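# Bring tube rack from next room's counter to desk

## Task

Carry the tube rack from the counter in the adjoining room to the desk. It must stand upright at the end, with each tube seated all the way down in its hole. The rack and the tubes must never touch the floor. The door between the rooms swings shut by itself, and a magnetic catch on the wall can keep it open. The robot must not tip over or finish leaning. The result must stay in place without the robot holding it, so release the rack and back away at the end.

## Robot and tools

ROBOT. TidyBot++: a 0.54 m long, 0.50 m wide, 0.38 m tall base on four powered casters, with one seven-joint arm and a two-finger gripper. The shoulder sits 0.12 m ahead of the base centre and 0.68 m above the floor. Segments: upper arm 0.42 m, forearm 0.31 m, hand 0.31 m (wrist to hand point). The arm starts folded with the hand pointing down. In that state the hand reaches up to 0.08 m past the base front and the elbow up to 1.15 m high. A downward-pointing hand can go no higher than about 0.94 m, and only near the base. Cameras: base_camera (pinhole, 644x364) and wrist_camera (fisheye, 644x476, looking along the hand).

FRAMES. Base frame: origin on the floor below the base centre, x forward, y left, z up. hand_pose is reported in this frame as the point between the finger pads. Its z axis runs out along the fingers, and the fingers close along its y axis. The odometry frame is the base frame at the start. base_odometry counts wheel turns only, so slip shows up as travel, and it drifts a few cm and degrees over many moves. Heading is in radians (-3.142 to 3.142), positive to the left. base_tilt is in degrees, positive when leaning forward or right.

execute_actions(actions, cameras). actions is a list with one action or none; an empty list just reports. An action may hold "base", "joints" and optionally "speeds", and its motions start together. base holds exactly one relative offset from where the base last measured itself: translate_m (metres, forward +, -2 to 2), strafe_m (metres, left +, -2 to 2) or rotate_rad (radians, counter-clockwise from above +, -6.3 to 6.3). joints is a map of absolute targets by name. joint_1_rad: any angle; turns the whole arm about vertical, positive clockwise from above, opposite to rotate_rad. joint_2_rad: shoulder, -2.249 to 2.249. joint_3_rad: any angle, upper-arm roll. joint_4_rad: elbow, -2.579 to 2.579. joint_5_rad: any angle, forearm roll. joint_6_rad: wrist, -2.099 to 2.099. joint_7_rad: any angle, hand roll; with the hand pointing down, positive is counter-clockwise from above, and at 1.57 the fingers open toward the robot's left and right. gripper_pos: 0 fully open to 1 fully closed; pad gap is about 85 x (1 - gripper_pos) mm. Tolerances: ±0.039 rad for joints 1-4, ±0.056 for 5-7, ±0.03 for the gripper. Any-angle joints take the short way round, so send steps smaller than half a turn. speeds caps the top speed for that action only: translate_m and strafe_m 0.05 to 0.5 m/s, rotate_rad 0.1 to 1.57 rad/s, defaults at the upper end. A base move needing more than 8.667 s is refused, and no action runs longer than 15 s. Unknown keys or out-of-range values refuse the call and nothing moves. cameras: a list drawn from base_camera, wrist_camera, all; omitted or null gives all, [] gives none.

ARM GEOMETRY. With joint_1_rad = 0, joint_3_rad = 3.14 and joint_5_rad = 0, the arm stays in the vertical plane through base x. Tilt from vertical (forward +) is joint_2 for the upper arm, joint_2 - joint_4 for the forearm and joint_2 - joint_4 - joint_6 for the hand. Reach ahead of the shoulder is the sum of length x sin(tilt), and height above it is the sum of length x cos(tilt). Arm joints move at up to 1.39 rad/s (1.22 for joints 5-7).

wait(seconds): 0 to 10, commands nothing and returns the same report. zoom_image(camera, region): gives an enlarged crop of the latest full image; region is [x0, y0, x1, y1] in pixels, top-left origin, at most 504x504. finished_scene(scene): pass the current scene number. It ends the scene for good once the last command has been held, and reports success. Replying without any tool call ends everything.

RESULTS. base_status and joint_status say how each motion finished. "done": reached; for the base this only means the wheels turned enough, even if they slipped. "off_target": it stopped elsewhere and may still be pushing. "contact_stop" or "time_out": the old target is dropped and it holds in place. "joint command not followed" plus "cause:" means arm targets were withheld because arm parts would collide; the gripper still acts, and withheld targets may be retried on later actions. on_its_own lists motion you did not command. motor_effort gives percent of maximum, with the peak in brackets (noisy). Motor temperatures are listed per arm joint. "ARM HIT" means a hard hit against the base or the arm itself. Gripper at 1 with "done" means it is empty; "off_target" means something is held. Omitted joints or base may keep pushing toward old targets. If a call reports a stop, the later calls in the same reply are skipped.

CAUTIONS. Friction leaves joints slightly off target, so the hand is often 1-2 cm off. To correct, send each joint its last command + (wanted - read); trust the images over hand_pose. A held load makes the arm sag; do not command a joint to its read angle while holding, or it sinks further. A blocked base or arm keeps pushing hard. Torque limits are 104.5 N m for joints 1-4 and 51.3 N m for joints 5-7; reaching one freezes the arm for 10 s. Heat from holding loads warns at 60 °C and at 75 °C makes the arm sink, with joints reporting limit_stop_at_motor_heat. Snagging the arm above about 0.8 m while driving, or a sideways force on a raised hand, can tip the robot; retract the arm or back off to level it. Avoid drops, slams and hard pushes, keep the rack level, and never let it or a tube reach the floor. The robot holds its last command between replies, while a loose object may get nudged now and then.

Each tool is called after ">>>" as name([rows], argument=value, ...), one row to a line, values as JSON.

## Session

>>> execute_actions(actions=[])

Scene clock: 0.00 s.
Motor temperatures (°C, as the motors report them): [33 30 32 35 43 36 41]
base_odometry: x=+0.000 y=+0.000 heading=+0.000 (m, m, rad; odometry frame)
base_tilt: forward=-0.3 right=+0.6 (deg)
base_status: not commanded
joint_positions: joint_1_rad=-0.009 joint_2_rad=-0.375 joint_3_rad=+3.165 joint_4_rad=-2.490 joint_5_rad=+0.014 joint_6_rad=-0.897 joint_7_rad=+1.573 gripper_pos=+0.000
joint_status: not commanded
motor_effort: joint_1_rad=-1 joint_2_rad=-1 joint_3_rad=+1 joint_4_rad=+11 joint_5_rad=+1 joint_6_rad=-1 joint_7_rad=+0 (%)
hand_pose: x=+0.2743 y=-0.0035 z=+0.6021 quat_wxyz=(+0.002, +0.998, -0.002, +0.065) (m; base frame)
pictures: base_camera, wrist_camera
Images, in order (width x height): base_camera 644x364, wrist_camera 644x476.

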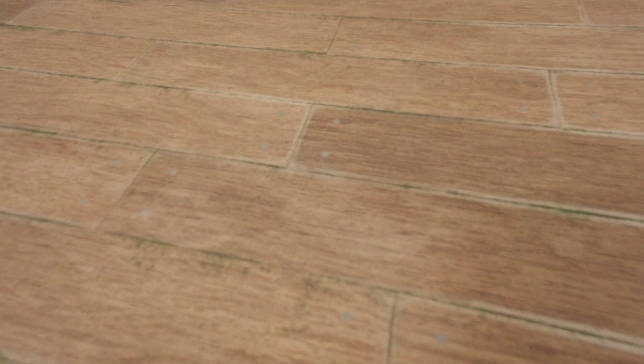

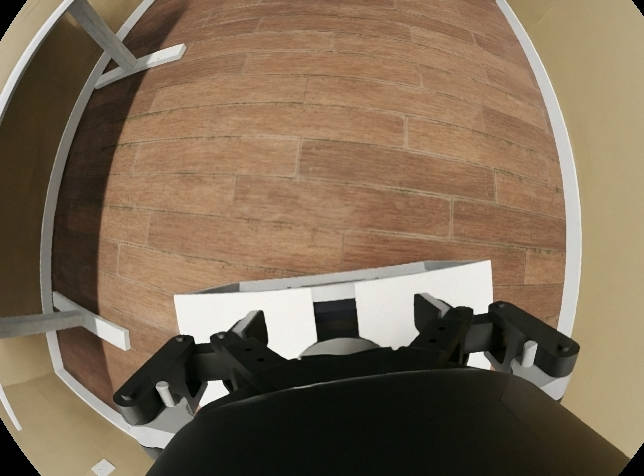

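>>> execute_actions([
  {"joints":{"joint_6_rad":0.4}},
], cameras=["wrist_camera"])

Scene clock: 7.30 s.
Motor temperatures (°C, as the motors report them): [33 30 32 35 43 36 41]
base_odometry: x=+0.000 y=+0.000 heading=+0.000 (m, m, rad; odometry frame)
base_tilt: forward=-0.3 right=+0.6 (deg)
base_status: not commanded
joint_positions: joint_1_rad=-0.009 joint_2_rad=-0.375 joint_3_rad=+3.165 joint_4_rad=-2.488 joint_5_rad=+0.014 joint_6_rad=+0.382 joint_7_rad=+1.573 gripper_pos=+0.000
joint_status: all done
motor_effort: joint_1_rad=-1(1) joint_2_rad=-6(7) joint_3_rad=+1(1) joint_4_rad=+19(19) joint_5_rad=+1(2) joint_6_rad=+9(9) joint_7_rad=+0(1) (%)
hand_pose: x=+0.5416 y=-0.0041 z=+0.8613 quat_wxyz=(+0.004, +0.762, +0.000, +0.648) (m; base frame)
pictures: wrist_camera
Images, in order (width x height): wrist_camera 644x476.

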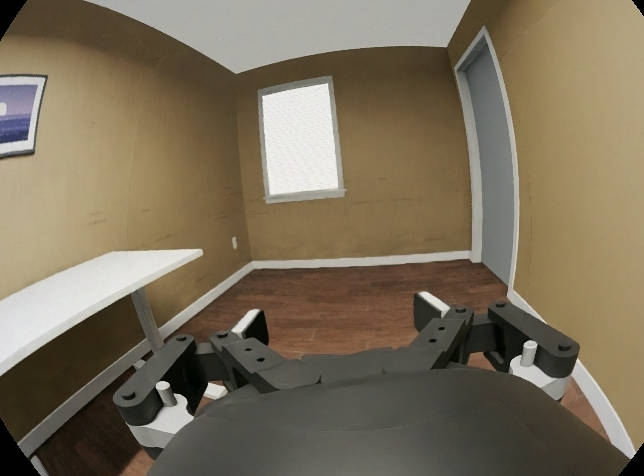

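>>> execute_actions([
  {"base":{"rotate_rad":-0.15}},
], cameras=[])

>>> execute_actions([
  {"base":{"translate_m":1.8},"joints":{"joint_1_rad":0.9}},
])

Scene clock: 14.30 s.
Motor temperatures (°C, as the motors report them): [33 30 32 35 43 36 41]
base_odometry: x=+0.000 y=+0.000 heading=-0.150 (m, m, rad; odometry frame)
base_tilt: forward=-0.3 right=+0.6 (deg)
base_status: done
joint_positions: joint_1_rad=-0.009 joint_2_rad=-0.375 joint_3_rad=+3.165 joint_4_rad=-2.488 joint_5_rad=+0.014 joint_6_rad=+0.382 joint_7_rad=+1.573 gripper_pos=+0.000
joint_status: not commanded
motor_effort: joint_1_rad=-1(2) joint_2_rad=-7(6) joint_3_rad=+0(1) joint_4_rad=+18(18) joint_5_rad=+1(2) joint_6_rad=+9(9) joint_7_rad=+0(0) (%)
hand_pose: x=+0.5416 y=-0.0041 z=+0.8613 quat_wxyz=(+0.004, +0.762, +0.000, +0.648) (m; base frame)
pictures: none
No camera images: the call's "cameras" was empty. Leave "cameras" out to get every camera's image.

Scene clock: 19.27 s.
Motor temperatures (°C, as the motors report them): [33 30 32 35 43 36 41]
base_odometry: x=+1.780 y=-0.270 heading=-0.150 (m, m, rad; odometry frame)
base_tilt: forward=-0.3 right=+0.6 (deg)
base_status: done
joint_positions: joint_1_rad=+0.880 joint_2_rad=-0.375 joint_3_rad=+3.165 joint_4_rad=-2.488 joint_5_rad=+0.014 joint_6_rad=+0.382 joint_7_rad=+1.573 gripper_pos=+0.000
joint_status: all done
motor_effort: joint_1_rad=-1(0) joint_2_rad=-7(8) joint_3_rad=+1(2) joint_4_rad=+18(19) joint_5_rad=+2(1) joint_6_rad=+9(10) joint_7_rad=+0(0) (%)
hand_pose: x=+0.3821 y=-0.3307 z=+0.8613 quat_wxyz=(+0.282, +0.688, -0.328, +0.583) (m; base frame)
pictures: base_camera, wrist_camera
Images, in order (width x height): base_camera 644x364, wrist_camera 644x476.

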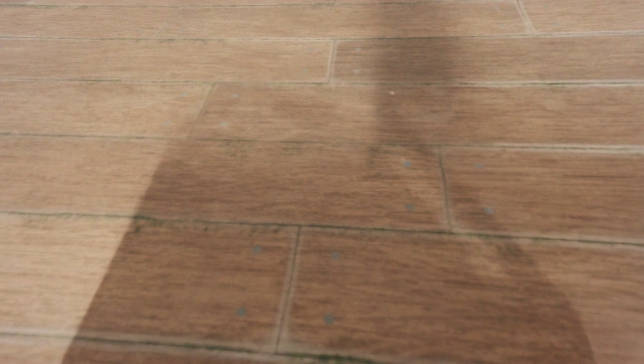

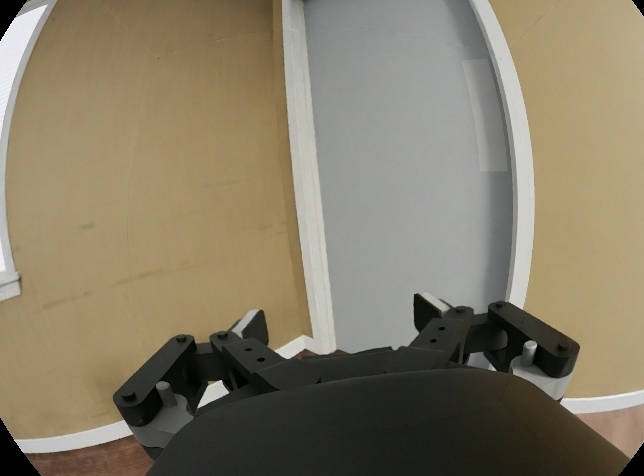

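>>> execute_actions([
  {"base":{"translate_m":0.6},"joints":{"joint_1_rad":0.0,"joint_6_rad":-0.3}},
], cameras=[])

>>> execute_actions([
  {"base":{"rotate_rad":-1.61}},
])

Scene clock: 26.80 s.
Motor temperatures (°C, as the motors report them): [33 30 32 35 43 36 41]
base_odometry: x=+2.373 y=-0.360 heading=-0.150 (m, m, rad; odometry frame)
base_tilt: forward=-0.2 right=+0.6 (deg)
base_status: done
joint_positions: joint_1_rad=+0.020 joint_2_rad=-0.375 joint_3_rad=+3.165 joint_4_rad=-2.488 joint_5_rad=+0.014 joint_6_rad=-0.258 joint_7_rad=+1.573 gripper_pos=+0.000
joint_status: all done
motor_effort: joint_1_rad=-1(2) joint_2_rad=-5(8) joint_3_rad=+1(0) joint_4_rad=+17(19) joint_5_rad=+1(2) joint_6_rad=+6(9) joint_7_rad=+0(0) (%)
hand_pose: x=+0.4509 y=-0.0139 z=+0.6877 quat_wxyz=(+0.009, +0.927, -0.014, +0.376) (m; base frame)
pictures: none
No camera images: the call's "cameras" was empty. Leave "cameras" out to get every camera's image.

Scene clock: 29.13 s.
Motor temperatures (°C, as the motors report them): [33 30 32 35 43 36 41]
base_odometry: x=+2.373 y=-0.360 heading=-1.760 (m, m, rad; odometry frame)
base_tilt: forward=-0.3 right=+0.6 (deg)
base_status: done
joint_positions: joint_1_rad=+0.019 joint_2_rad=-0.375 joint_3_rad=+3.165 joint_4_rad=-2.488 joint_5_rad=+0.014 joint_6_rad=-0.258 joint_7_rad=+1.573 gripper_pos=+0.000
joint_status: not commanded
motor_effort: joint_1_rad=-1(2) joint_2_rad=-5(5) joint_3_rad=+1(1) joint_4_rad=+17(17) joint_5_rad=+2(1) joint_6_rad=+6(6) joint_7_rad=-1(1) (%)
hand_pose: x=+0.4509 y=-0.0136 z=+0.6877 quat_wxyz=(+0.008, +0.927, -0.014, +0.376) (m; base frame)
pictures: base_camera, wrist_camera
Images, in order (width x height): base_camera 644x364, wrist_camera 644x476.

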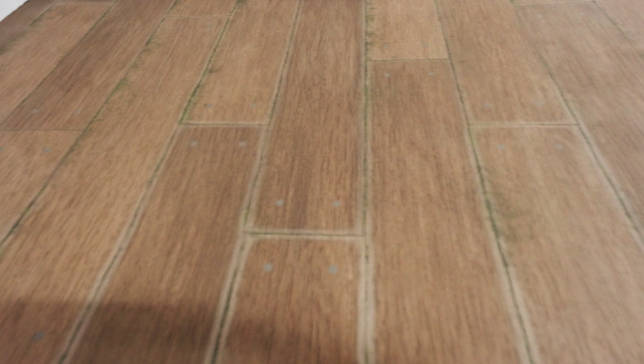

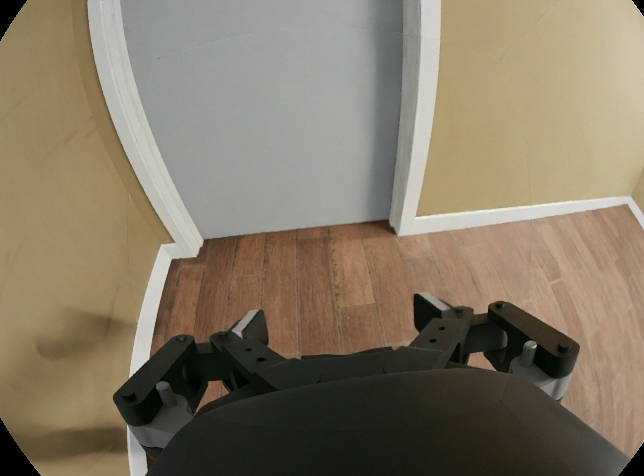

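>>> execute_actions([
  {"base":{"rotate_rad":-0.05},"joints":{"joint_2_rad":-1.0,"joint_4_rad":-2.2,"joint_6_rad":-1.4}},
], cameras=[])

>>> execute_actions([
  {"base":{"strafe_m":0.17}},
], cameras=[])

>>> execute_actions([
  {"base":{"translate_m":0.5}},
])

Scene clock: 37.10 s.
Motor temperatures (°C, as the motors report them): [33 30 32 35 43 36 41]
base_odometry: x=+2.373 y=-0.360 heading=-1.810 (m, m, rad; odometry frame)
base_tilt: forward=-0.3 right=+0.6 (deg)
base_status: done
joint_positions: joint_1_rad=+0.018 joint_2_rad=-0.981 joint_3_rad=+3.165 joint_4_rad=-2.211 joint_5_rad=+0.014 joint_6_rad=-1.363 joint_7_rad=+1.573 gripper_pos=+0.000
joint_status: all done
motor_effort: joint_1_rad=-1(1) joint_2_rad=+13(14) joint_3_rad=+1(2) joint_4_rad=+17(19) joint_5_rad=+1(1) joint_6_rad=+5(6) joint_7_rad=+0(0) (%)
hand_pose: x=+0.2278 y=-0.0079 z=+0.7554 quat_wxyz=(+0.002, +0.962, -0.017, +0.271) (m; base frame)
pictures: none
No camera images: the call's "cameras" was empty. Leave "cameras" out to get every camera's image.

Scene clock: 38.63 s.
Motor temperatures (°C, as the motors report them): [33 30 32 35 43 36 41]
base_odometry: x=+2.539 y=-0.400 heading=-1.810 (m, m, rad; odometry frame)
base_tilt: forward=-0.3 right=+0.6 (deg)
base_status: done
joint_positions: joint_1_rad=+0.017 joint_2_rad=-0.981 joint_3_rad=+3.165 joint_4_rad=-2.211 joint_5_rad=+0.014 joint_6_rad=-1.363 joint_7_rad=+1.573 gripper_pos=+0.000
joint_status: not commanded
motor_effort: joint_1_rad=-1(1) joint_2_rad=+14(13) joint_3_rad=+1(2) joint_4_rad=+18(18) joint_5_rad=+1(0) joint_6_rad=+4(5) joint_7_rad=+0(0) (%)
hand_pose: x=+0.2278 y=-0.0078 z=+0.7554 quat_wxyz=(+0.002, +0.962, -0.017, +0.271) (m; base frame)
pictures: none
No camera images: the call's "cameras" was empty. Leave "cameras" out to get every camera's image.

Scene clock: 41.00 s.
Motor temperatures (°C, as the motors report them): [33 30 32 35 43 36 41]
base_odometry: x=+2.420 y=-0.886 heading=-1.810 (m, m, rad; odometry frame)
base_tilt: forward=-0.3 right=+0.6 (deg)
base_status: done
joint_positions: joint_1_rad=+0.017 joint_2_rad=-0.983 joint_3_rad=+3.165 joint_4_rad=-2.210 joint_5_rad=+0.014 joint_6_rad=-1.363 joint_7_rad=+1.573 gripper_pos=+0.000
joint_status: not commanded
motor_effort: joint_1_rad=-1(1) joint_2_rad=+12(15) joint_3_rad=+1(1) joint_4_rad=+17(18) joint_5_rad=+1(1) joint_6_rad=+4(5) joint_7_rad=-1(0) (%)
hand_pose: x=+0.2279 y=-0.0078 z=+0.7563 quat_wxyz=(+0.002, +0.962, -0.017, +0.272) (m; base frame)
pictures: base_camera, wrist_camera
Images, in order (width x height): base_camera 644x364, wrist_camera 644x476.

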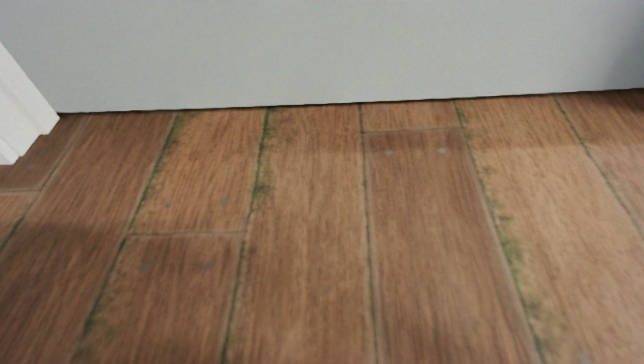

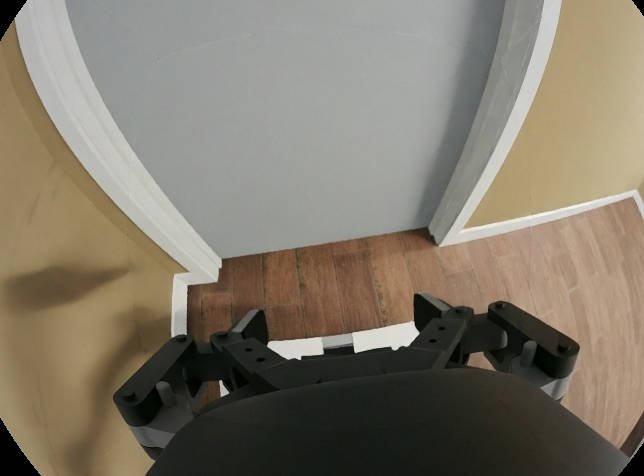

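>>> execute_actions([
  {"base":{"strafe_m":-0.05}},
], cameras=[])

>>> execute_actions([
  {"base":{"translate_m":0.3}},
], cameras=["base_camera"])

>>> execute_actions([
  {"base":{"translate_m":0.4},"speeds":{"translate_m":0.08}},
])

Scene clock: 47.67 s.
Motor temperatures (°C, as the motors report them): [33 30 32 35 43 36 41]
base_odometry: x=+2.371 y=-0.874 heading=-1.810 (m, m, rad; odometry frame)
base_tilt: forward=-0.3 right=+0.6 (deg)
base_status: done
joint_positions: joint_1_rad=+0.015 joint_2_rad=-0.983 joint_3_rad=+3.165 joint_4_rad=-2.210 joint_5_rad=+0.014 joint_6_rad=-1.363 joint_7_rad=+1.573 gripper_pos=+0.000
joint_status: not commanded
motor_effort: joint_1_rad=-1(3) joint_2_rad=+13(13) joint_3_rad=+1(2) joint_4_rad=+18(17) joint_5_rad=+1(1) joint_6_rad=+5(5) joint_7_rad=-1(0) (%)
hand_pose: x=+0.2279 y=-0.0075 z=+0.7563 quat_wxyz=(+0.002, +0.962, -0.015, +0.272) (m; base frame)
pictures: none
No camera images: the call's "cameras" was empty. Leave "cameras" out to get every camera's image.

Scene clock: 49.57 s.
Motor temperatures (°C, as the motors report them): [33 30 32 35 43 36 41]
base_odometry: x=+2.300 y=-1.166 heading=-1.810 (m, m, rad; odometry frame)
base_tilt: forward=-0.3 right=+0.6 (deg)
base_status: done
joint_positions: joint_1_rad=+0.015 joint_2_rad=-0.985 joint_3_rad=+3.165 joint_4_rad=-2.209 joint_5_rad=+0.014 joint_6_rad=-1.363 joint_7_rad=+1.573 gripper_pos=+0.000
joint_status: not commanded
motor_effort: joint_1_rad=-1(2) joint_2_rad=+13(16) joint_3_rad=+1(1) joint_4_rad=+18(18) joint_5_rad=+1(1) joint_6_rad=+4(5) joint_7_rad=+0(0) (%)
hand_pose: x=+0.2279 y=-0.0075 z=+0.7567 quat_wxyz=(+0.002, +0.962, -0.015, +0.273) (m; base frame)
pictures: base_camera
Images, in order (width x height): base_camera 644x364.

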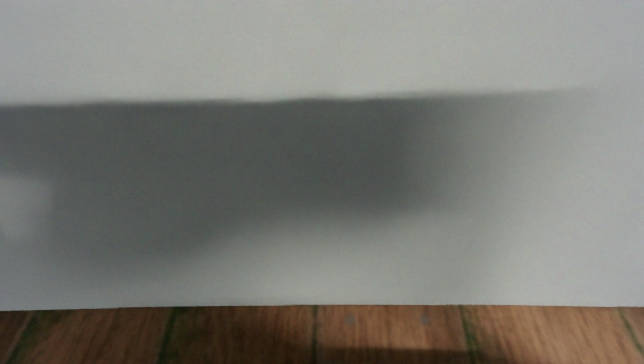

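Scene clock: 55.10 s.
Motor temperatures (°C, as the motors report them): [33 30 32 35 43 36 41]
base_odometry: x=+2.205 y=-1.554 heading=-1.810 (m, m, rad; odometry frame)
base_tilt: forward=-0.3 right=+0.6 (deg)
base_status: done
joint_positions: joint_1_rad=+0.014 joint_2_rad=-0.986 joint_3_rad=+3.165 joint_4_rad=-2.209 joint_5_rad=+0.014 joint_6_rad=-1.363 joint_7_rad=+1.573 gripper_pos=+0.000
joint_status: not commanded
motor_effort: joint_1_rad=-1(3) joint_2_rad=+12(15) joint_3_rad=+1(2) joint_4_rad=+18(18) joint_5_rad=+2(1) joint_6_rad=+5(5) joint_7_rad=+0(0) (%)
hand_pose: x=+0.2278 y=-0.0075 z=+0.7568 quat_wxyz=(+0.002, +0.962, -0.015, +0.274) (m; base frame)
pictures: base_camera, wrist_camera
Images, in order (width x height): base_camera 644x364, wrist_camera 644x476.

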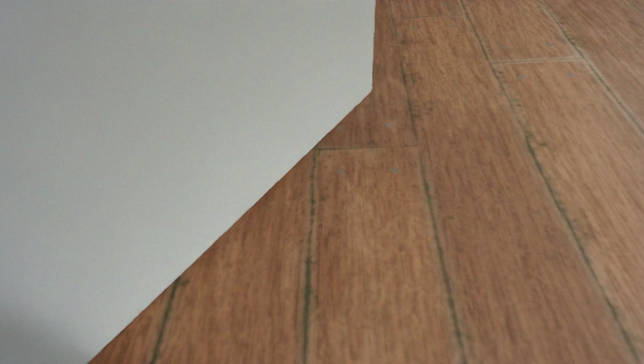

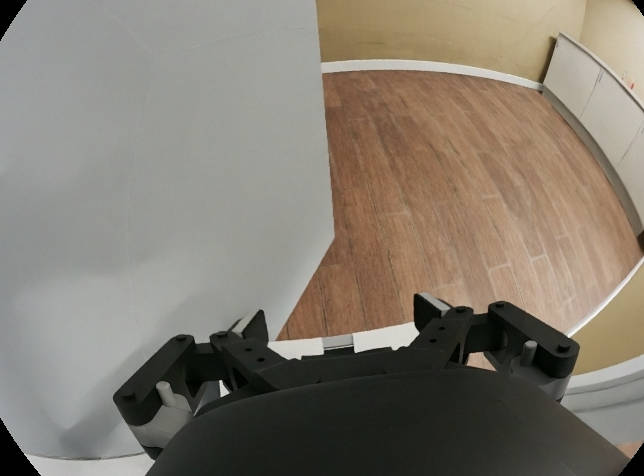

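>>> execute_actions([
  {"base":{"translate_m":0.5},"speeds":{"translate_m":0.15}},
], cameras=[])

>>> execute_actions([
  {"base":{"strafe_m":0.15},"speeds":{"strafe_m":0.06}},
])

Scene clock: 61.67 s.
Motor temperatures (°C, as the motors report them): [33 30 32 35 43 36 41]
base_odometry: x=+2.087 y=-2.040 heading=-1.810 (m, m, rad; odometry frame)
base_tilt: forward=-0.3 right=+0.6 (deg)
base_status: done
joint_positions: joint_1_rad=+0.014 joint_2_rad=-0.987 joint_3_rad=+3.165 joint_4_rad=-2.209 joint_5_rad=+0.014 joint_6_rad=-1.363 joint_7_rad=+1.573 gripper_pos=+0.000
joint_status: not commanded
motor_effort: joint_1_rad=-1(0) joint_2_rad=+13(15) joint_3_rad=+1(1) joint_4_rad=+17(18) joint_5_rad=+2(1) joint_6_rad=+4(5) joint_7_rad=+0(0) (%)
hand_pose: x=+0.2277 y=-0.0075 z=+0.7570 quat_wxyz=(+0.002, +0.961, -0.015, +0.275) (m; base frame)
pictures: none
No camera images: the call's "cameras" was empty. Leave "cameras" out to get every camera's image.

Scene clock: 64.70 s.
Motor temperatures (°C, as the motors report them): [33 30 32 35 43 36 41]
base_odometry: x=+2.232 y=-2.076 heading=-1.810 (m, m, rad; odometry frame)
base_tilt: forward=-0.3 right=+0.6 (deg)
base_status: done
joint_positions: joint_1_rad=+0.014 joint_2_rad=-0.987 joint_3_rad=+3.165 joint_4_rad=-2.209 joint_5_rad=+0.014 joint_6_rad=-1.363 joint_7_rad=+1.573 gripper_pos=+0.000
joint_status: not commanded
motor_effort: joint_1_rad=-1(0) joint_2_rad=+12(13) joint_3_rad=+1(2) joint_4_rad=+17(18) joint_5_rad=+1(1) joint_6_rad=+5(4) joint_7_rad=+0(0) (%)
hand_pose: x=+0.2277 y=-0.0075 z=+0.7570 quat_wxyz=(+0.002, +0.961, -0.015, +0.275) (m; base frame)
pictures: base_camera, wrist_camera
Images, in order (width x height): base_camera 644x364, wrist_camera 644x476.

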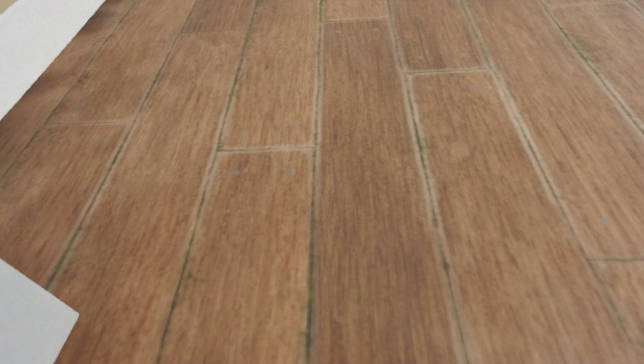

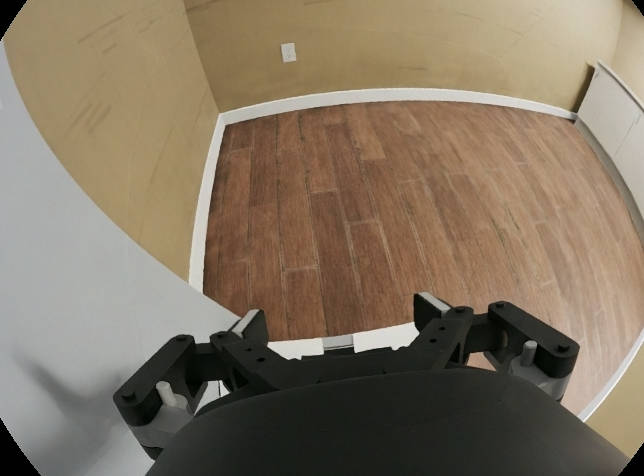

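>>> execute_actions([
  {"base":{"rotate_rad":0.2},"speeds":{"rotate_rad":0.15}},
], cameras=["base_camera"])

>>> execute_actions([
  {"base":{"strafe_m":0.04},"speeds":{"strafe_m":0.05}},
])

Scene clock: 70.43 s.
Motor temperatures (°C, as the motors report them): [33 30 32 35 43 36 41]
base_odometry: x=+2.232 y=-2.076 heading=-1.610 (m, m, rad; odometry frame)
base_tilt: forward=-0.3 right=+0.6 (deg)
base_status: done
joint_positions: joint_1_rad=+0.014 joint_2_rad=-0.987 joint_3_rad=+3.165 joint_4_rad=-2.209 joint_5_rad=+0.014 joint_6_rad=-1.363 joint_7_rad=+1.573 gripper_pos=+0.000
joint_status: not commanded
motor_effort: joint_1_rad=-1(2) joint_2_rad=+13(15) joint_3_rad=+1(2) joint_4_rad=+17(18) joint_5_rad=+1(1) joint_6_rad=+4(5) joint_7_rad=+0(1) (%)
hand_pose: x=+0.2277 y=-0.0075 z=+0.7570 quat_wxyz=(+0.002, +0.961, -0.015, +0.275) (m; base frame)
pictures: base_camera
Images, in order (width x height): base_camera 644x364.

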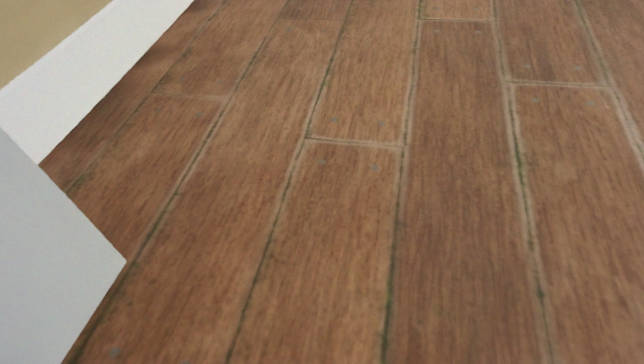

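Scene clock: 71.73 s.
Motor temperatures (°C, as the motors report them): [33 30 32 35 43 36 41]
base_odometry: x=+2.272 y=-2.077 heading=-1.610 (m, m, rad; odometry frame)
base_tilt: forward=-0.3 right=+0.6 (deg)
base_status: done
joint_positions: joint_1_rad=+0.014 joint_2_rad=-0.987 joint_3_rad=+3.165 joint_4_rad=-2.209 joint_5_rad=+0.014 joint_6_rad=-1.363 joint_7_rad=+1.573 gripper_pos=+0.000
joint_status: not commanded
motor_effort: joint_1_rad=-1(0) joint_2_rad=+12(12) joint_3_rad=+1(2) joint_4_rad=+17(18) joint_5_rad=+2(0) joint_6_rad=+5(5) joint_7_rad=-1(0) (%)
hand_pose: x=+0.2277 y=-0.0075 z=+0.7570 quat_wxyz=(+0.002, +0.961, -0.015, +0.275) (m; base frame)
pictures: base_camera, wrist_camera
Images, in order (width x height): base_camera 644x364, wrist_camera 644x476.

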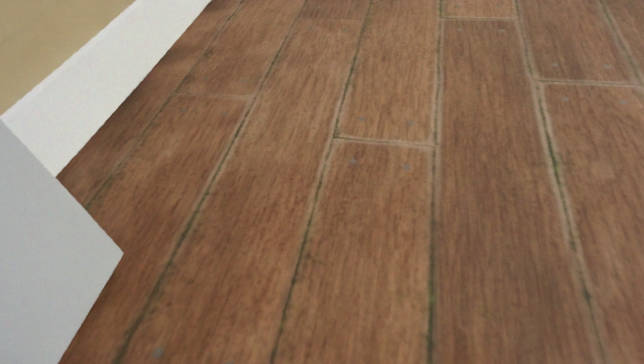

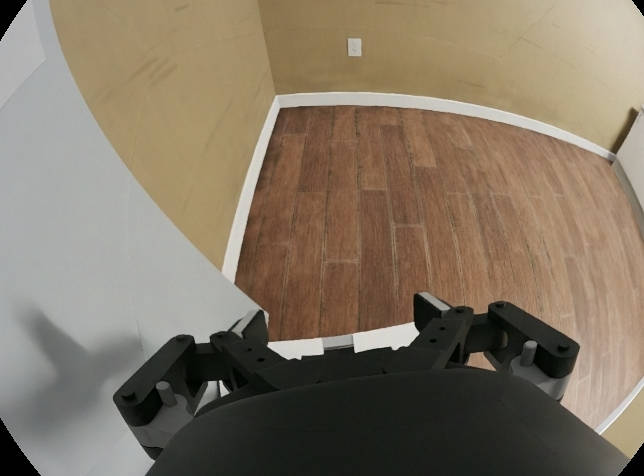

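Still moving.

>>> execute_actions([
  {"base":{"strafe_m":0.03},"speeds":{"strafe_m":0.05}},
], cameras=["base_camera"])

Scene clock: 76.53 s.
Motor temperatures (°C, as the motors report them): [33 30 32 36 43 36 41]
base_odometry: x=+2.300 y=-2.078 heading=-1.609 (m, m, rad; odometry frame)
base_tilt: forward=-0.3 right=+0.6 (deg)
base_status: strafe_m time_out (by the wheels' count: +0.028 of +0.030)
joint_positions: joint_1_rad=+0.014 joint_2_rad=-0.988 joint_3_rad=+3.165 joint_4_rad=-2.209 joint_5_rad=+0.014 joint_6_rad=-1.363 joint_7_rad=+1.573 gripper_pos=+0.000
joint_status: not commanded
motor_effort: joint_1_rad=-1(4) joint_2_rad=+13(15) joint_3_rad=+1(4) joint_4_rad=+17(18) joint_5_rad=+1(3) joint_6_rad=+5(5) joint_7_rad=+0(0) (%)
hand_pose: x=+0.2277 y=-0.0074 z=+0.7571 quat_wxyz=(+0.002, +0.961, -0.015, +0.275) (m; base frame)
pictures: base_camera
Images, in order (width x height): base_camera 644x364.

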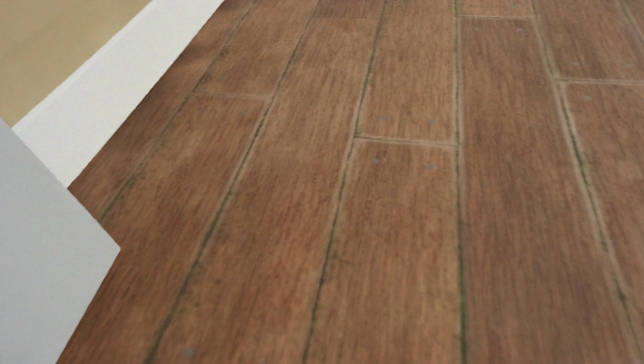

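Hit the stop.

>>> execute_actions([
  {"base":{"strafe_m":-0.3},"joints":{"joint_1_rad":-0.9,"joint_6_rad":-0.9}},
], cameras=["wrist_camera"])

Scene clock: 81.57 s.
Motor temperatures (°C, as the motors report them): [33 30 32 36 43 36 41]
base_odometry: x=+2.000 y=-2.067 heading=-1.609 (m, m, rad; odometry frame)
base_tilt: forward=-0.3 right=+0.7 (deg)
base_status: done
joint_positions: joint_1_rad=-0.880 joint_2_rad=-0.988 joint_3_rad=+3.165 joint_4_rad=-2.209 joint_5_rad=+0.014 joint_6_rad=-0.941 joint_7_rad=+1.573 gripper_pos=+0.000
joint_status: all done
motor_effort: joint_1_rad=-1(2) joint_2_rad=+11(14) joint_3_rad=+1(2) joint_4_rad=+19(19) joint_5_rad=+1(0) joint_6_rad=+7(7) joint_7_rad=+0(1) (%)
hand_pose: x=+0.2543 y=+0.1510 z=+0.8478 quat_wxyz=(-0.199, +0.802, +0.368, +0.426) (m; base frame)
pictures: wrist_camera
Images, in order (width x height): wrist_camera 644x476.

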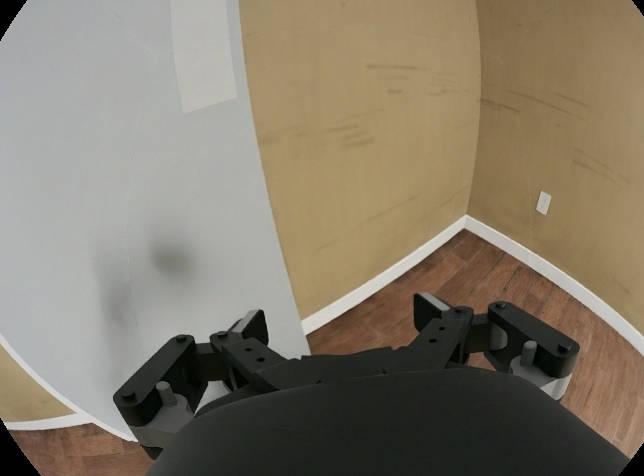

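>>> execute_actions([
  {"base":{"translate_m":0.3}},
], cameras=["wrist_camera"])

>>> execute_actions([
  {"base":{"rotate_rad":-1.77},"joints":{"joint_1_rad":0,"joint_6_rad":-0.6}},
], cameras=[])

>>> execute_actions([
  {"base":{"translate_m":1.0}},
])

Scene clock: 87.37 s.
Motor temperatures (°C, as the motors report them): [33 30 32 36 43 36 41]
base_odometry: x=+1.989 y=-2.367 heading=-1.609 (m, m, rad; odometry frame)
base_tilt: forward=-0.3 right=+0.6 (deg)
base_status: done
joint_positions: joint_1_rad=-0.882 joint_2_rad=-0.988 joint_3_rad=+3.165 joint_4_rad=-2.209 joint_5_rad=+0.014 joint_6_rad=-0.941 joint_7_rad=+1.573 gripper_pos=+0.000
joint_status: not commanded
motor_effort: joint_1_rad=-1(0) joint_2_rad=+11(13) joint_3_rad=+1(2) joint_4_rad=+19(20) joint_5_rad=+1(2) joint_6_rad=+7(8) joint_7_rad=-1(0) (%)
hand_pose: x=+0.2540 y=+0.1514 z=+0.8480 quat_wxyz=(-0.199, +0.801, +0.369, +0.426) (m; base frame)
pictures: wrist_camera
Images, in order (width x height): wrist_camera 644x476.

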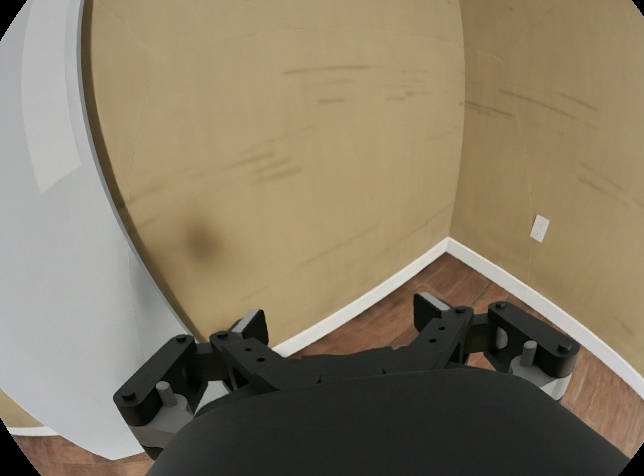

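Scene clock: 89.80 s.
Motor temperatures (°C, as the motors report them): [33 30 32 36 43 36 41]
base_odometry: x=+1.988 y=-2.367 heading=+2.905 (m, m, rad; odometry frame)
base_tilt: forward=-0.3 right=+0.6 (deg)
base_status: done
joint_positions: joint_1_rad=-0.017 joint_2_rad=-0.988 joint_3_rad=+3.165 joint_4_rad=-2.209 joint_5_rad=+0.014 joint_6_rad=-0.642 joint_7_rad=+1.573 gripper_pos=+0.000
joint_status: all done
motor_effort: joint_1_rad=-2(1) joint_2_rad=+11(12) joint_3_rad=+1(2) joint_4_rad=+20(20) joint_5_rad=+1(1) joint_6_rad=+8(8) joint_7_rad=-1(1) (%)
hand_pose: x=+0.3614 y=-0.0053 z=+0.9317 quat_wxyz=(-0.002, +0.803, -0.001, +0.597) (m; base frame)
pictures: none
No camera images: the call's "cameras" was empty. Leave "cameras" out to get every camera's image.

Scene clock: 93.17 s.
Motor temperatures (°C, as the motors report them): [33 30 32 36 43 36 41]
base_odometry: x=+1.017 y=-2.131 heading=+2.904 (m, m, rad; odometry frame)
base_tilt: forward=-0.3 right=+0.6 (deg)
base_status: done
joint_positions: joint_1_rad=-0.017 joint_2_rad=-0.988 joint_3_rad=+3.165 joint_4_rad=-2.207 joint_5_rad=+0.014 joint_6_rad=-0.639 joint_7_rad=+1.573 gripper_pos=+0.000
joint_status: not commanded
motor_effort: joint_1_rad=-1(0) joint_2_rad=+11(16) joint_3_rad=+1(1) joint_4_rad=+20(20) joint_5_rad=+1(1) joint_6_rad=+9(9) joint_7_rad=+1(1) (%)
hand_pose: x=+0.3615 y=-0.0054 z=+0.9336 quat_wxyz=(-0.001, +0.801, -0.001, +0.599) (m; base frame)
pictures: base_camera, wrist_camera
Images, in order (width x height): base_camera 644x364, wrist_camera 644x476.

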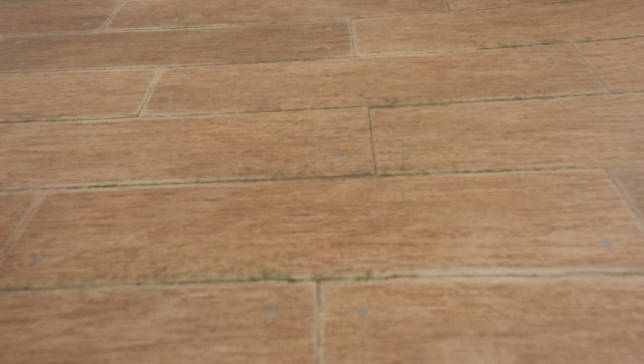

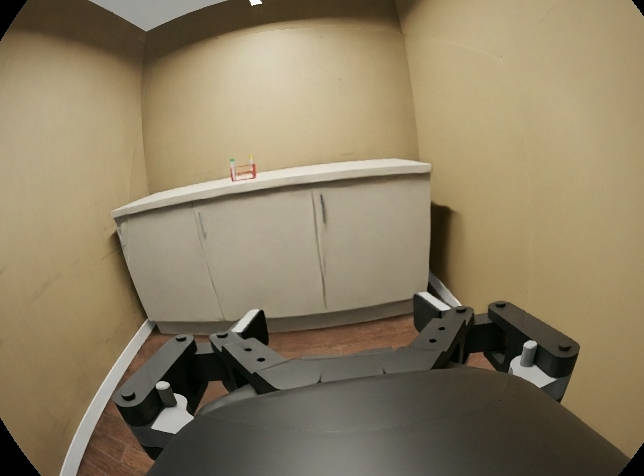

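>>> execute_actions([
  {"base":{"rotate_rad":0.05}},
], cameras=[])

>>> execute_actions([
  {"base":{"strafe_m":0.42},"joints":{"joint_2_rad":-0.6,"joint_4_rad":-1.8,"joint_6_rad":-0.75}},
], cameras=[])

>>> execute_actions([
  {"base":{"translate_m":0.7}},
])

Scene clock: 98.00 s.
Motor temperatures (°C, as the motors report them): [33 30 32 36 43 36 41]
base_odometry: x=+1.016 y=-2.131 heading=+2.954 (m, m, rad; odometry frame)
base_tilt: forward=-0.3 right=+0.6 (deg)
base_status: done
joint_positions: joint_1_rad=-0.017 joint_2_rad=-0.988 joint_3_rad=+3.165 joint_4_rad=-2.207 joint_5_rad=+0.014 joint_6_rad=-0.639 joint_7_rad=+1.573 gripper_pos=+0.000
joint_status: not commanded
motor_effort: joint_1_rad=-2(1) joint_2_rad=+10(10) joint_3_rad=+1(2) joint_4_rad=+20(20) joint_5_rad=+1(1) joint_6_rad=+9(9) joint_7_rad=+0(0) (%)
hand_pose: x=+0.3615 y=-0.0054 z=+0.9336 quat_wxyz=(-0.001, +0.801, -0.001, +0.599) (m; base frame)
pictures: none
No camera images: the call's "cameras" was empty. Leave "cameras" out to get every camera's image.

Scene clock: 100.20 s.
Motor temperatures (°C, as the motors report them): [33 30 32 36 43 36 41]
base_odometry: x=+0.938 y=-2.544 heading=+2.954 (m, m, rad; odometry frame)
base_tilt: forward=-0.3 right=+0.6 (deg)
base_status: done
joint_positions: joint_1_rad=-0.017 joint_2_rad=-0.616 joint_3_rad=+3.165 joint_4_rad=-1.811 joint_5_rad=+0.014 joint_6_rad=-0.707 joint_7_rad=+1.573 gripper_pos=+0.000
joint_status: all done
motor_effort: joint_1_rad=-1(0) joint_2_rad=+0(13) joint_3_rad=+1(3) joint_4_rad=+20(21) joint_5_rad=+2(0) joint_6_rad=+8(9) joint_7_rad=+0(1) (%)
hand_pose: x=+0.4629 y=-0.0071 z=+1.0397 quat_wxyz=(+0.003, +0.814, -0.002, +0.581) (m; base frame)
pictures: none
No camera images: the call's "cameras" was empty. Leave "cameras" out to get every camera's image.

Scene clock: 102.97 s.
Motor temperatures (°C, as the motors report them): [33 30 32 36 43 36 41]
base_odometry: x=+0.250 y=-2.413 heading=+2.954 (m, m, rad; odometry frame)
base_tilt: forward=-0.2 right=+0.6 (deg)
base_status: done
joint_positions: joint_1_rad=-0.017 joint_2_rad=-0.611 joint_3_rad=+3.165 joint_4_rad=-1.808 joint_5_rad=+0.014 joint_6_rad=-0.711 joint_7_rad=+1.573 gripper_pos=+0.000
joint_status: not commanded
motor_effort: joint_1_rad=-1(2) joint_2_rad=+1(7) joint_3_rad=+0(2) joint_4_rad=+19(20) joint_5_rad=+2(1) joint_6_rad=+8(9) joint_7_rad=+0(1) (%)
hand_pose: x=+0.4645 y=-0.0071 z=+1.0383 quat_wxyz=(+0.003, +0.816, -0.002, +0.578) (m; base frame)
pictures: base_camera, wrist_camera
Images, in order (width x height): base_camera 644x364, wrist_camera 644x476.

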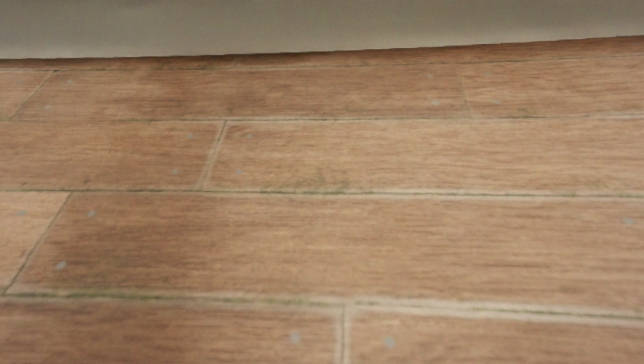

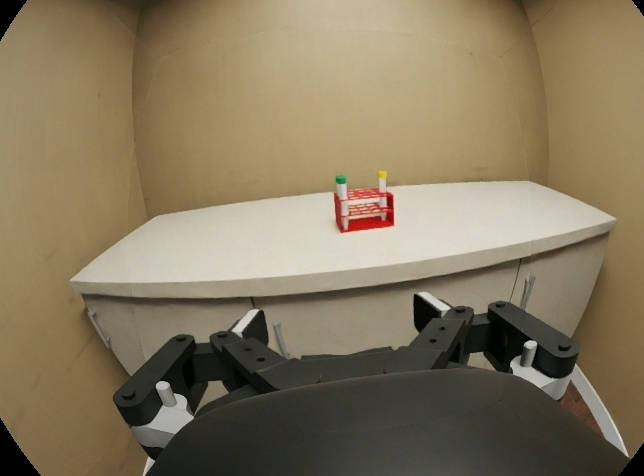

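>>> execute_actions([
  {"base":{"translate_m":0.3},"joints":{"joint_2_rad":-0.3,"joint_4_rad":-1.4,"joint_6_rad":-1.1}},
])

>>> zoom_image(camera="wrist_camera", region=[240, 100, 520, 320])

Scene clock: 108.43 s.
Motor temperatures (°C, as the motors report them): [33 30 32 36 43 36 41]
base_odometry: x=-0.045 y=-2.357 heading=+2.954 (m, m, rad; odometry frame)
base_tilt: forward=-0.2 right=+0.6 (deg)
base_status: done
joint_positions: joint_1_rad=-0.017 joint_2_rad=-0.298 joint_3_rad=+3.165 joint_4_rad=-1.412 joint_5_rad=+0.014 joint_6_rad=-1.057 joint_7_rad=+1.573 gripper_pos=+0.000
joint_status: all done
motor_effort: joint_1_rad=-1(1) joint_2_rad=-9(14) joint_3_rad=+1(2) joint_4_rad=+19(20) joint_5_rad=+1(1) joint_6_rad=+7(9) joint_7_rad=+0(0) (%)
hand_pose: x=+0.5346 y=-0.0073 z=+1.0471 quat_wxyz=(+0.006, +0.884, -0.003, +0.467) (m; base frame)
pictures: base_camera, wrist_camera
Images, in order (width x height): base_camera 644x364, wrist_camera 644x476.

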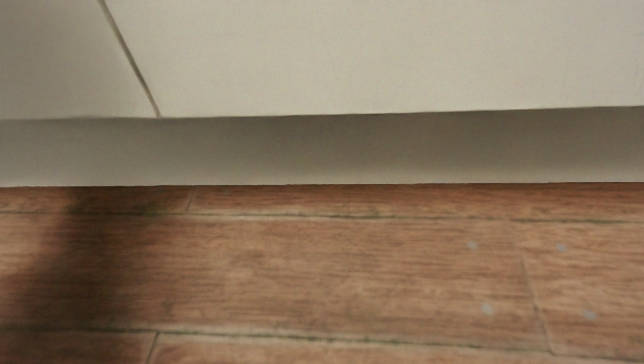

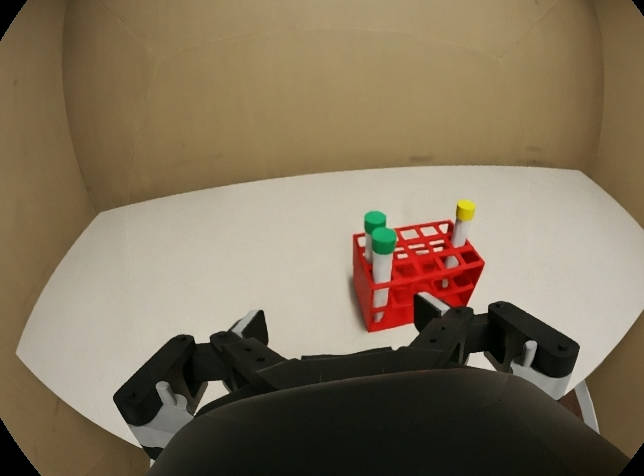

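Region (240, 100, 520, 320) of wrist_camera's 644x476 image, scaled by 1.800; it fills the top 396 rows of this view, and the rest is white.

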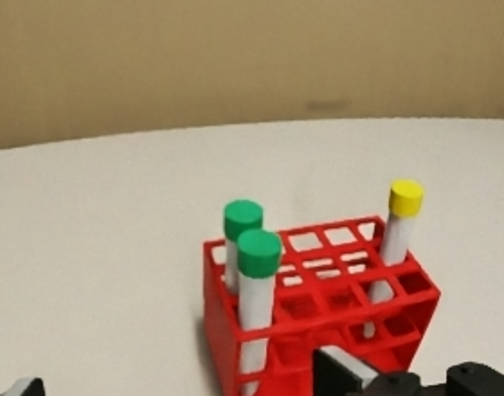

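>>> execute_actions([
  {"base":{"translate_m":-0.2}},
], cameras=[])

>>> execute_actions([
  {"base":{"strafe_m":-0.13},"joints":{"joint_2_rad":-0.3,"joint_4_rad":-2.28,"joint_6_rad":0.44,"gripper_pos":0.5}},
], cameras=["wrist_camera"])

>>> zoom_image(camera="wrist_camera", region=[200, 150, 460, 350])

Scene clock: 124.77 s.
Motor temperatures (°C, as the motors report them): [33 30 32 36 43 36 41]
base_odometry: x=+0.152 y=-2.395 heading=+2.954 (m, m, rad; odometry frame)
base_tilt: forward=-0.3 right=+0.6 (deg)
base_status: done
joint_positions: joint_1_rad=-0.016 joint_2_rad=-0.300 joint_3_rad=+3.165 joint_4_rad=-1.409 joint_5_rad=+0.014 joint_6_rad=-1.060 joint_7_rad=+1.573 gripper_pos=+0.000
joint_status: not commanded
motor_effort: joint_1_rad=-2(3) joint_2_rad=-10(13) joint_3_rad=+1(3) joint_4_rad=+19(19) joint_5_rad=+2(0) joint_6_rad=+7(8) joint_7_rad=-1(0) (%)
hand_pose: x=+0.5335 y=-0.0077 z=+1.0487 quat_wxyz=(+0.006, +0.884, -0.003, +0.467) (m; base frame)
pictures: none
No camera images: the call's "cameras" was empty. Leave "cameras" out to get every camera's image.

Scene clock: 127.03 s.
Motor temperatures (°C, as the motors report them): [33 30 32 36 43 36 41]
base_odometry: x=+0.176 y=-2.267 heading=+2.954 (m, m, rad; odometry frame)
base_tilt: forward=-0.3 right=+0.6 (deg)
base_status: done
joint_positions: joint_1_rad=-0.015 joint_2_rad=-0.300 joint_3_rad=+3.166 joint_4_rad=-2.271 joint_5_rad=+0.014 joint_6_rad=+0.401 joint_7_rad=+1.573 gripper_pos=+0.500
joint_status: all done
motor_effort: joint_1_rad=-1(2) joint_2_rad=-11(12) joint_3_rad=+1(2) joint_4_rad=+19(22) joint_5_rad=+2(1) joint_6_rad=+9(8) joint_7_rad=+0(0) (%)
hand_pose: x=+0.5957 y=-0.0031 z=+0.9614 quat_wxyz=(+0.004, +0.707, +0.002, +0.707) (m; base frame)
pictures: wrist_camera
Images, in order (width x height): wrist_camera 644x476.

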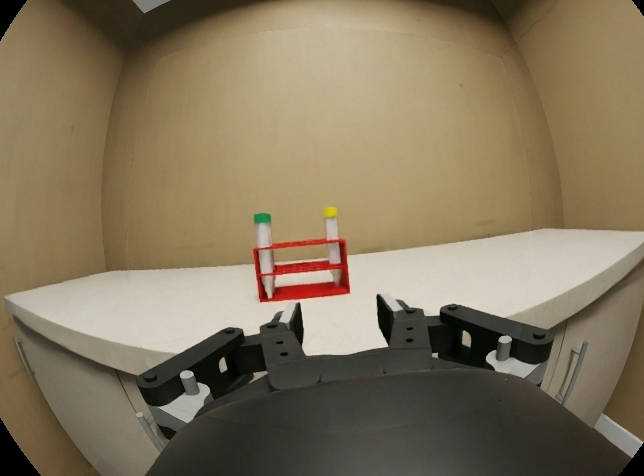

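Region (200, 150, 460, 350) of wrist_camera's 644x476 image, scaled by 1.938; it fills the top 388 rows of this view, and the rest is white.

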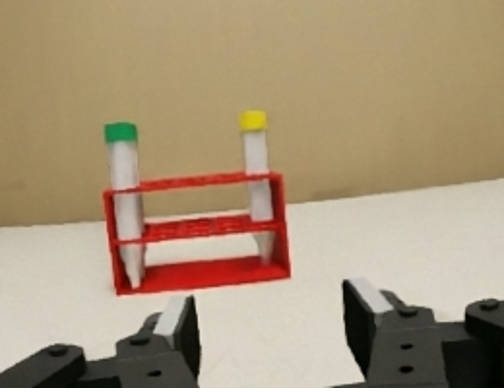

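>>> execute_actions([
  {"base":{"translate_m":0.17},"speeds":{"translate_m":0.2}},
], cameras=["wrist_camera"])

>>> zoom_image(camera="wrist_camera", region=[160, 150, 460, 380])

Scene clock: 133.97 s.
Motor temperatures (°C, as the motors report them): [33 30 32 36 43 36 41]
base_odometry: x=+0.009 y=-2.235 heading=+2.954 (m, m, rad; odometry frame)
base_tilt: forward=-0.3 right=+0.6 (deg)
base_status: done
joint_positions: joint_1_rad=-0.015 joint_2_rad=-0.300 joint_3_rad=+3.166 joint_4_rad=-2.272 joint_5_rad=+0.014 joint_6_rad=+0.401 joint_7_rad=+1.573 gripper_pos=+0.500
joint_status: not commanded
motor_effort: joint_1_rad=-1(1) joint_2_rad=-11(13) joint_3_rad=+1(1) joint_4_rad=+20(20) joint_5_rad=+2(1) joint_6_rad=+9(9) joint_7_rad=-1(0) (%)
hand_pose: x=+0.5955 y=-0.0030 z=+0.9609 quat_wxyz=(+0.004, +0.707, +0.002, +0.707) (m; base frame)
pictures: wrist_camera
Images, in order (width x height): wrist_camera 644x476.

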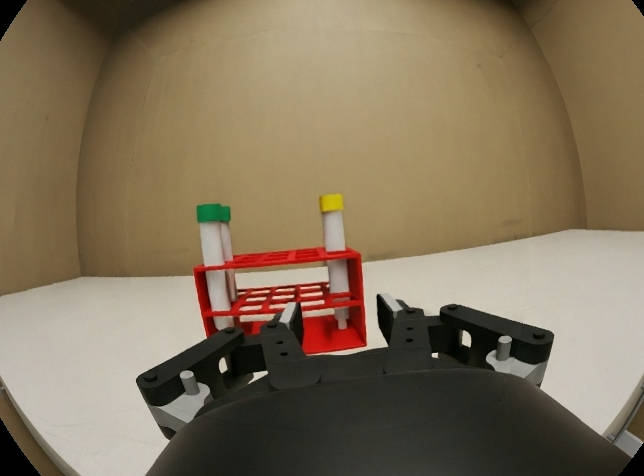

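Region (160, 150, 460, 380) of wrist_camera's 644x476 image, scaled by 1.680; it fills the top 386 rows of this view, and the rest is white.

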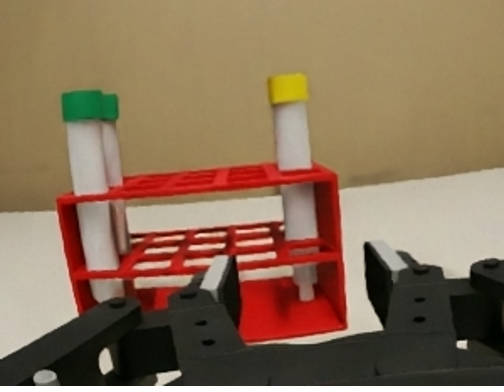

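>>> execute_actions([
  {"base":{"strafe_m":-0.02},"joints":{"joint_4_rad":-2.225,"joint_6_rad":0.325}},
], cameras=[])

>>> execute_actions([
  {"base":{"translate_m":0.045},"speeds":{"translate_m":0.05}},
], cameras=["wrist_camera"])

>>> zoom_image(camera="wrist_camera", region=[160, 150, 460, 380])

Scene clock: 141.80 s.
Motor temperatures (°C, as the motors report them): [33 30 32 36 43 37 41]
base_odometry: x=+0.013 y=-2.215 heading=+2.954 (m, m, rad; odometry frame)
base_tilt: forward=-0.2 right=+0.6 (deg)
base_status: done
joint_positions: joint_1_rad=-0.014 joint_2_rad=-0.300 joint_3_rad=+3.166 joint_4_rad=-2.226 joint_5_rad=+0.014 joint_6_rad=+0.367 joint_7_rad=+1.573 gripper_pos=+0.500
joint_status: all done
motor_effort: joint_1_rad=-1(1) joint_2_rad=-10(12) joint_3_rad=+1(3) joint_4_rad=+19(20) joint_5_rad=+2(1) joint_6_rad=+9(10) joint_7_rad=+0(0) (%)
hand_pose: x=+0.6008 y=-0.0036 z=+0.9780 quat_wxyz=(+0.005, +0.703, +0.002, +0.711) (m; base frame)
pictures: none
No camera images: the call's "cameras" was empty. Leave "cameras" out to get every camera's image.

Scene clock: 143.17 s.
Motor temperatures (°C, as the motors report them): [33 30 32 36 43 37 41]
base_odometry: x=-0.032 y=-2.207 heading=+2.954 (m, m, rad; odometry frame)
base_tilt: forward=-0.2 right=+0.6 (deg)
base_status: done
joint_positions: joint_1_rad=-0.014 joint_2_rad=-0.300 joint_3_rad=+3.166 joint_4_rad=-2.226 joint_5_rad=+0.014 joint_6_rad=+0.366 joint_7_rad=+1.573 gripper_pos=+0.500
joint_status: not commanded
motor_effort: joint_1_rad=-2(0) joint_2_rad=-11(14) joint_3_rad=+0(2) joint_4_rad=+20(21) joint_5_rad=+1(1) joint_6_rad=+9(9) joint_7_rad=+0(0) (%)
hand_pose: x=+0.6008 y=-0.0036 z=+0.9778 quat_wxyz=(+0.005, +0.703, +0.002, +0.711) (m; base frame)
pictures: wrist_camera
Images, in order (width x height): wrist_camera 644x476.

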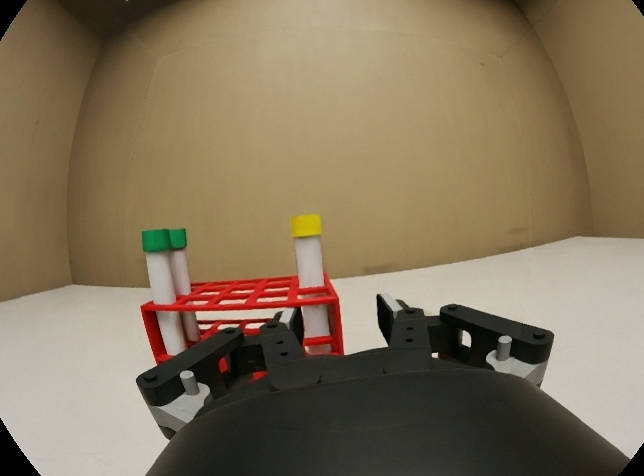

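Region (160, 150, 460, 380) of wrist_camera's 644x476 image, scaled by 1.680; it fills the top 386 rows of this view, and the rest is white.

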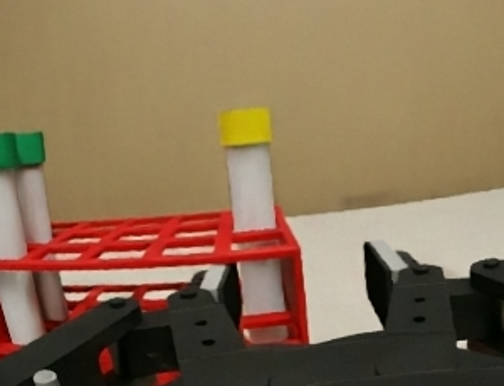

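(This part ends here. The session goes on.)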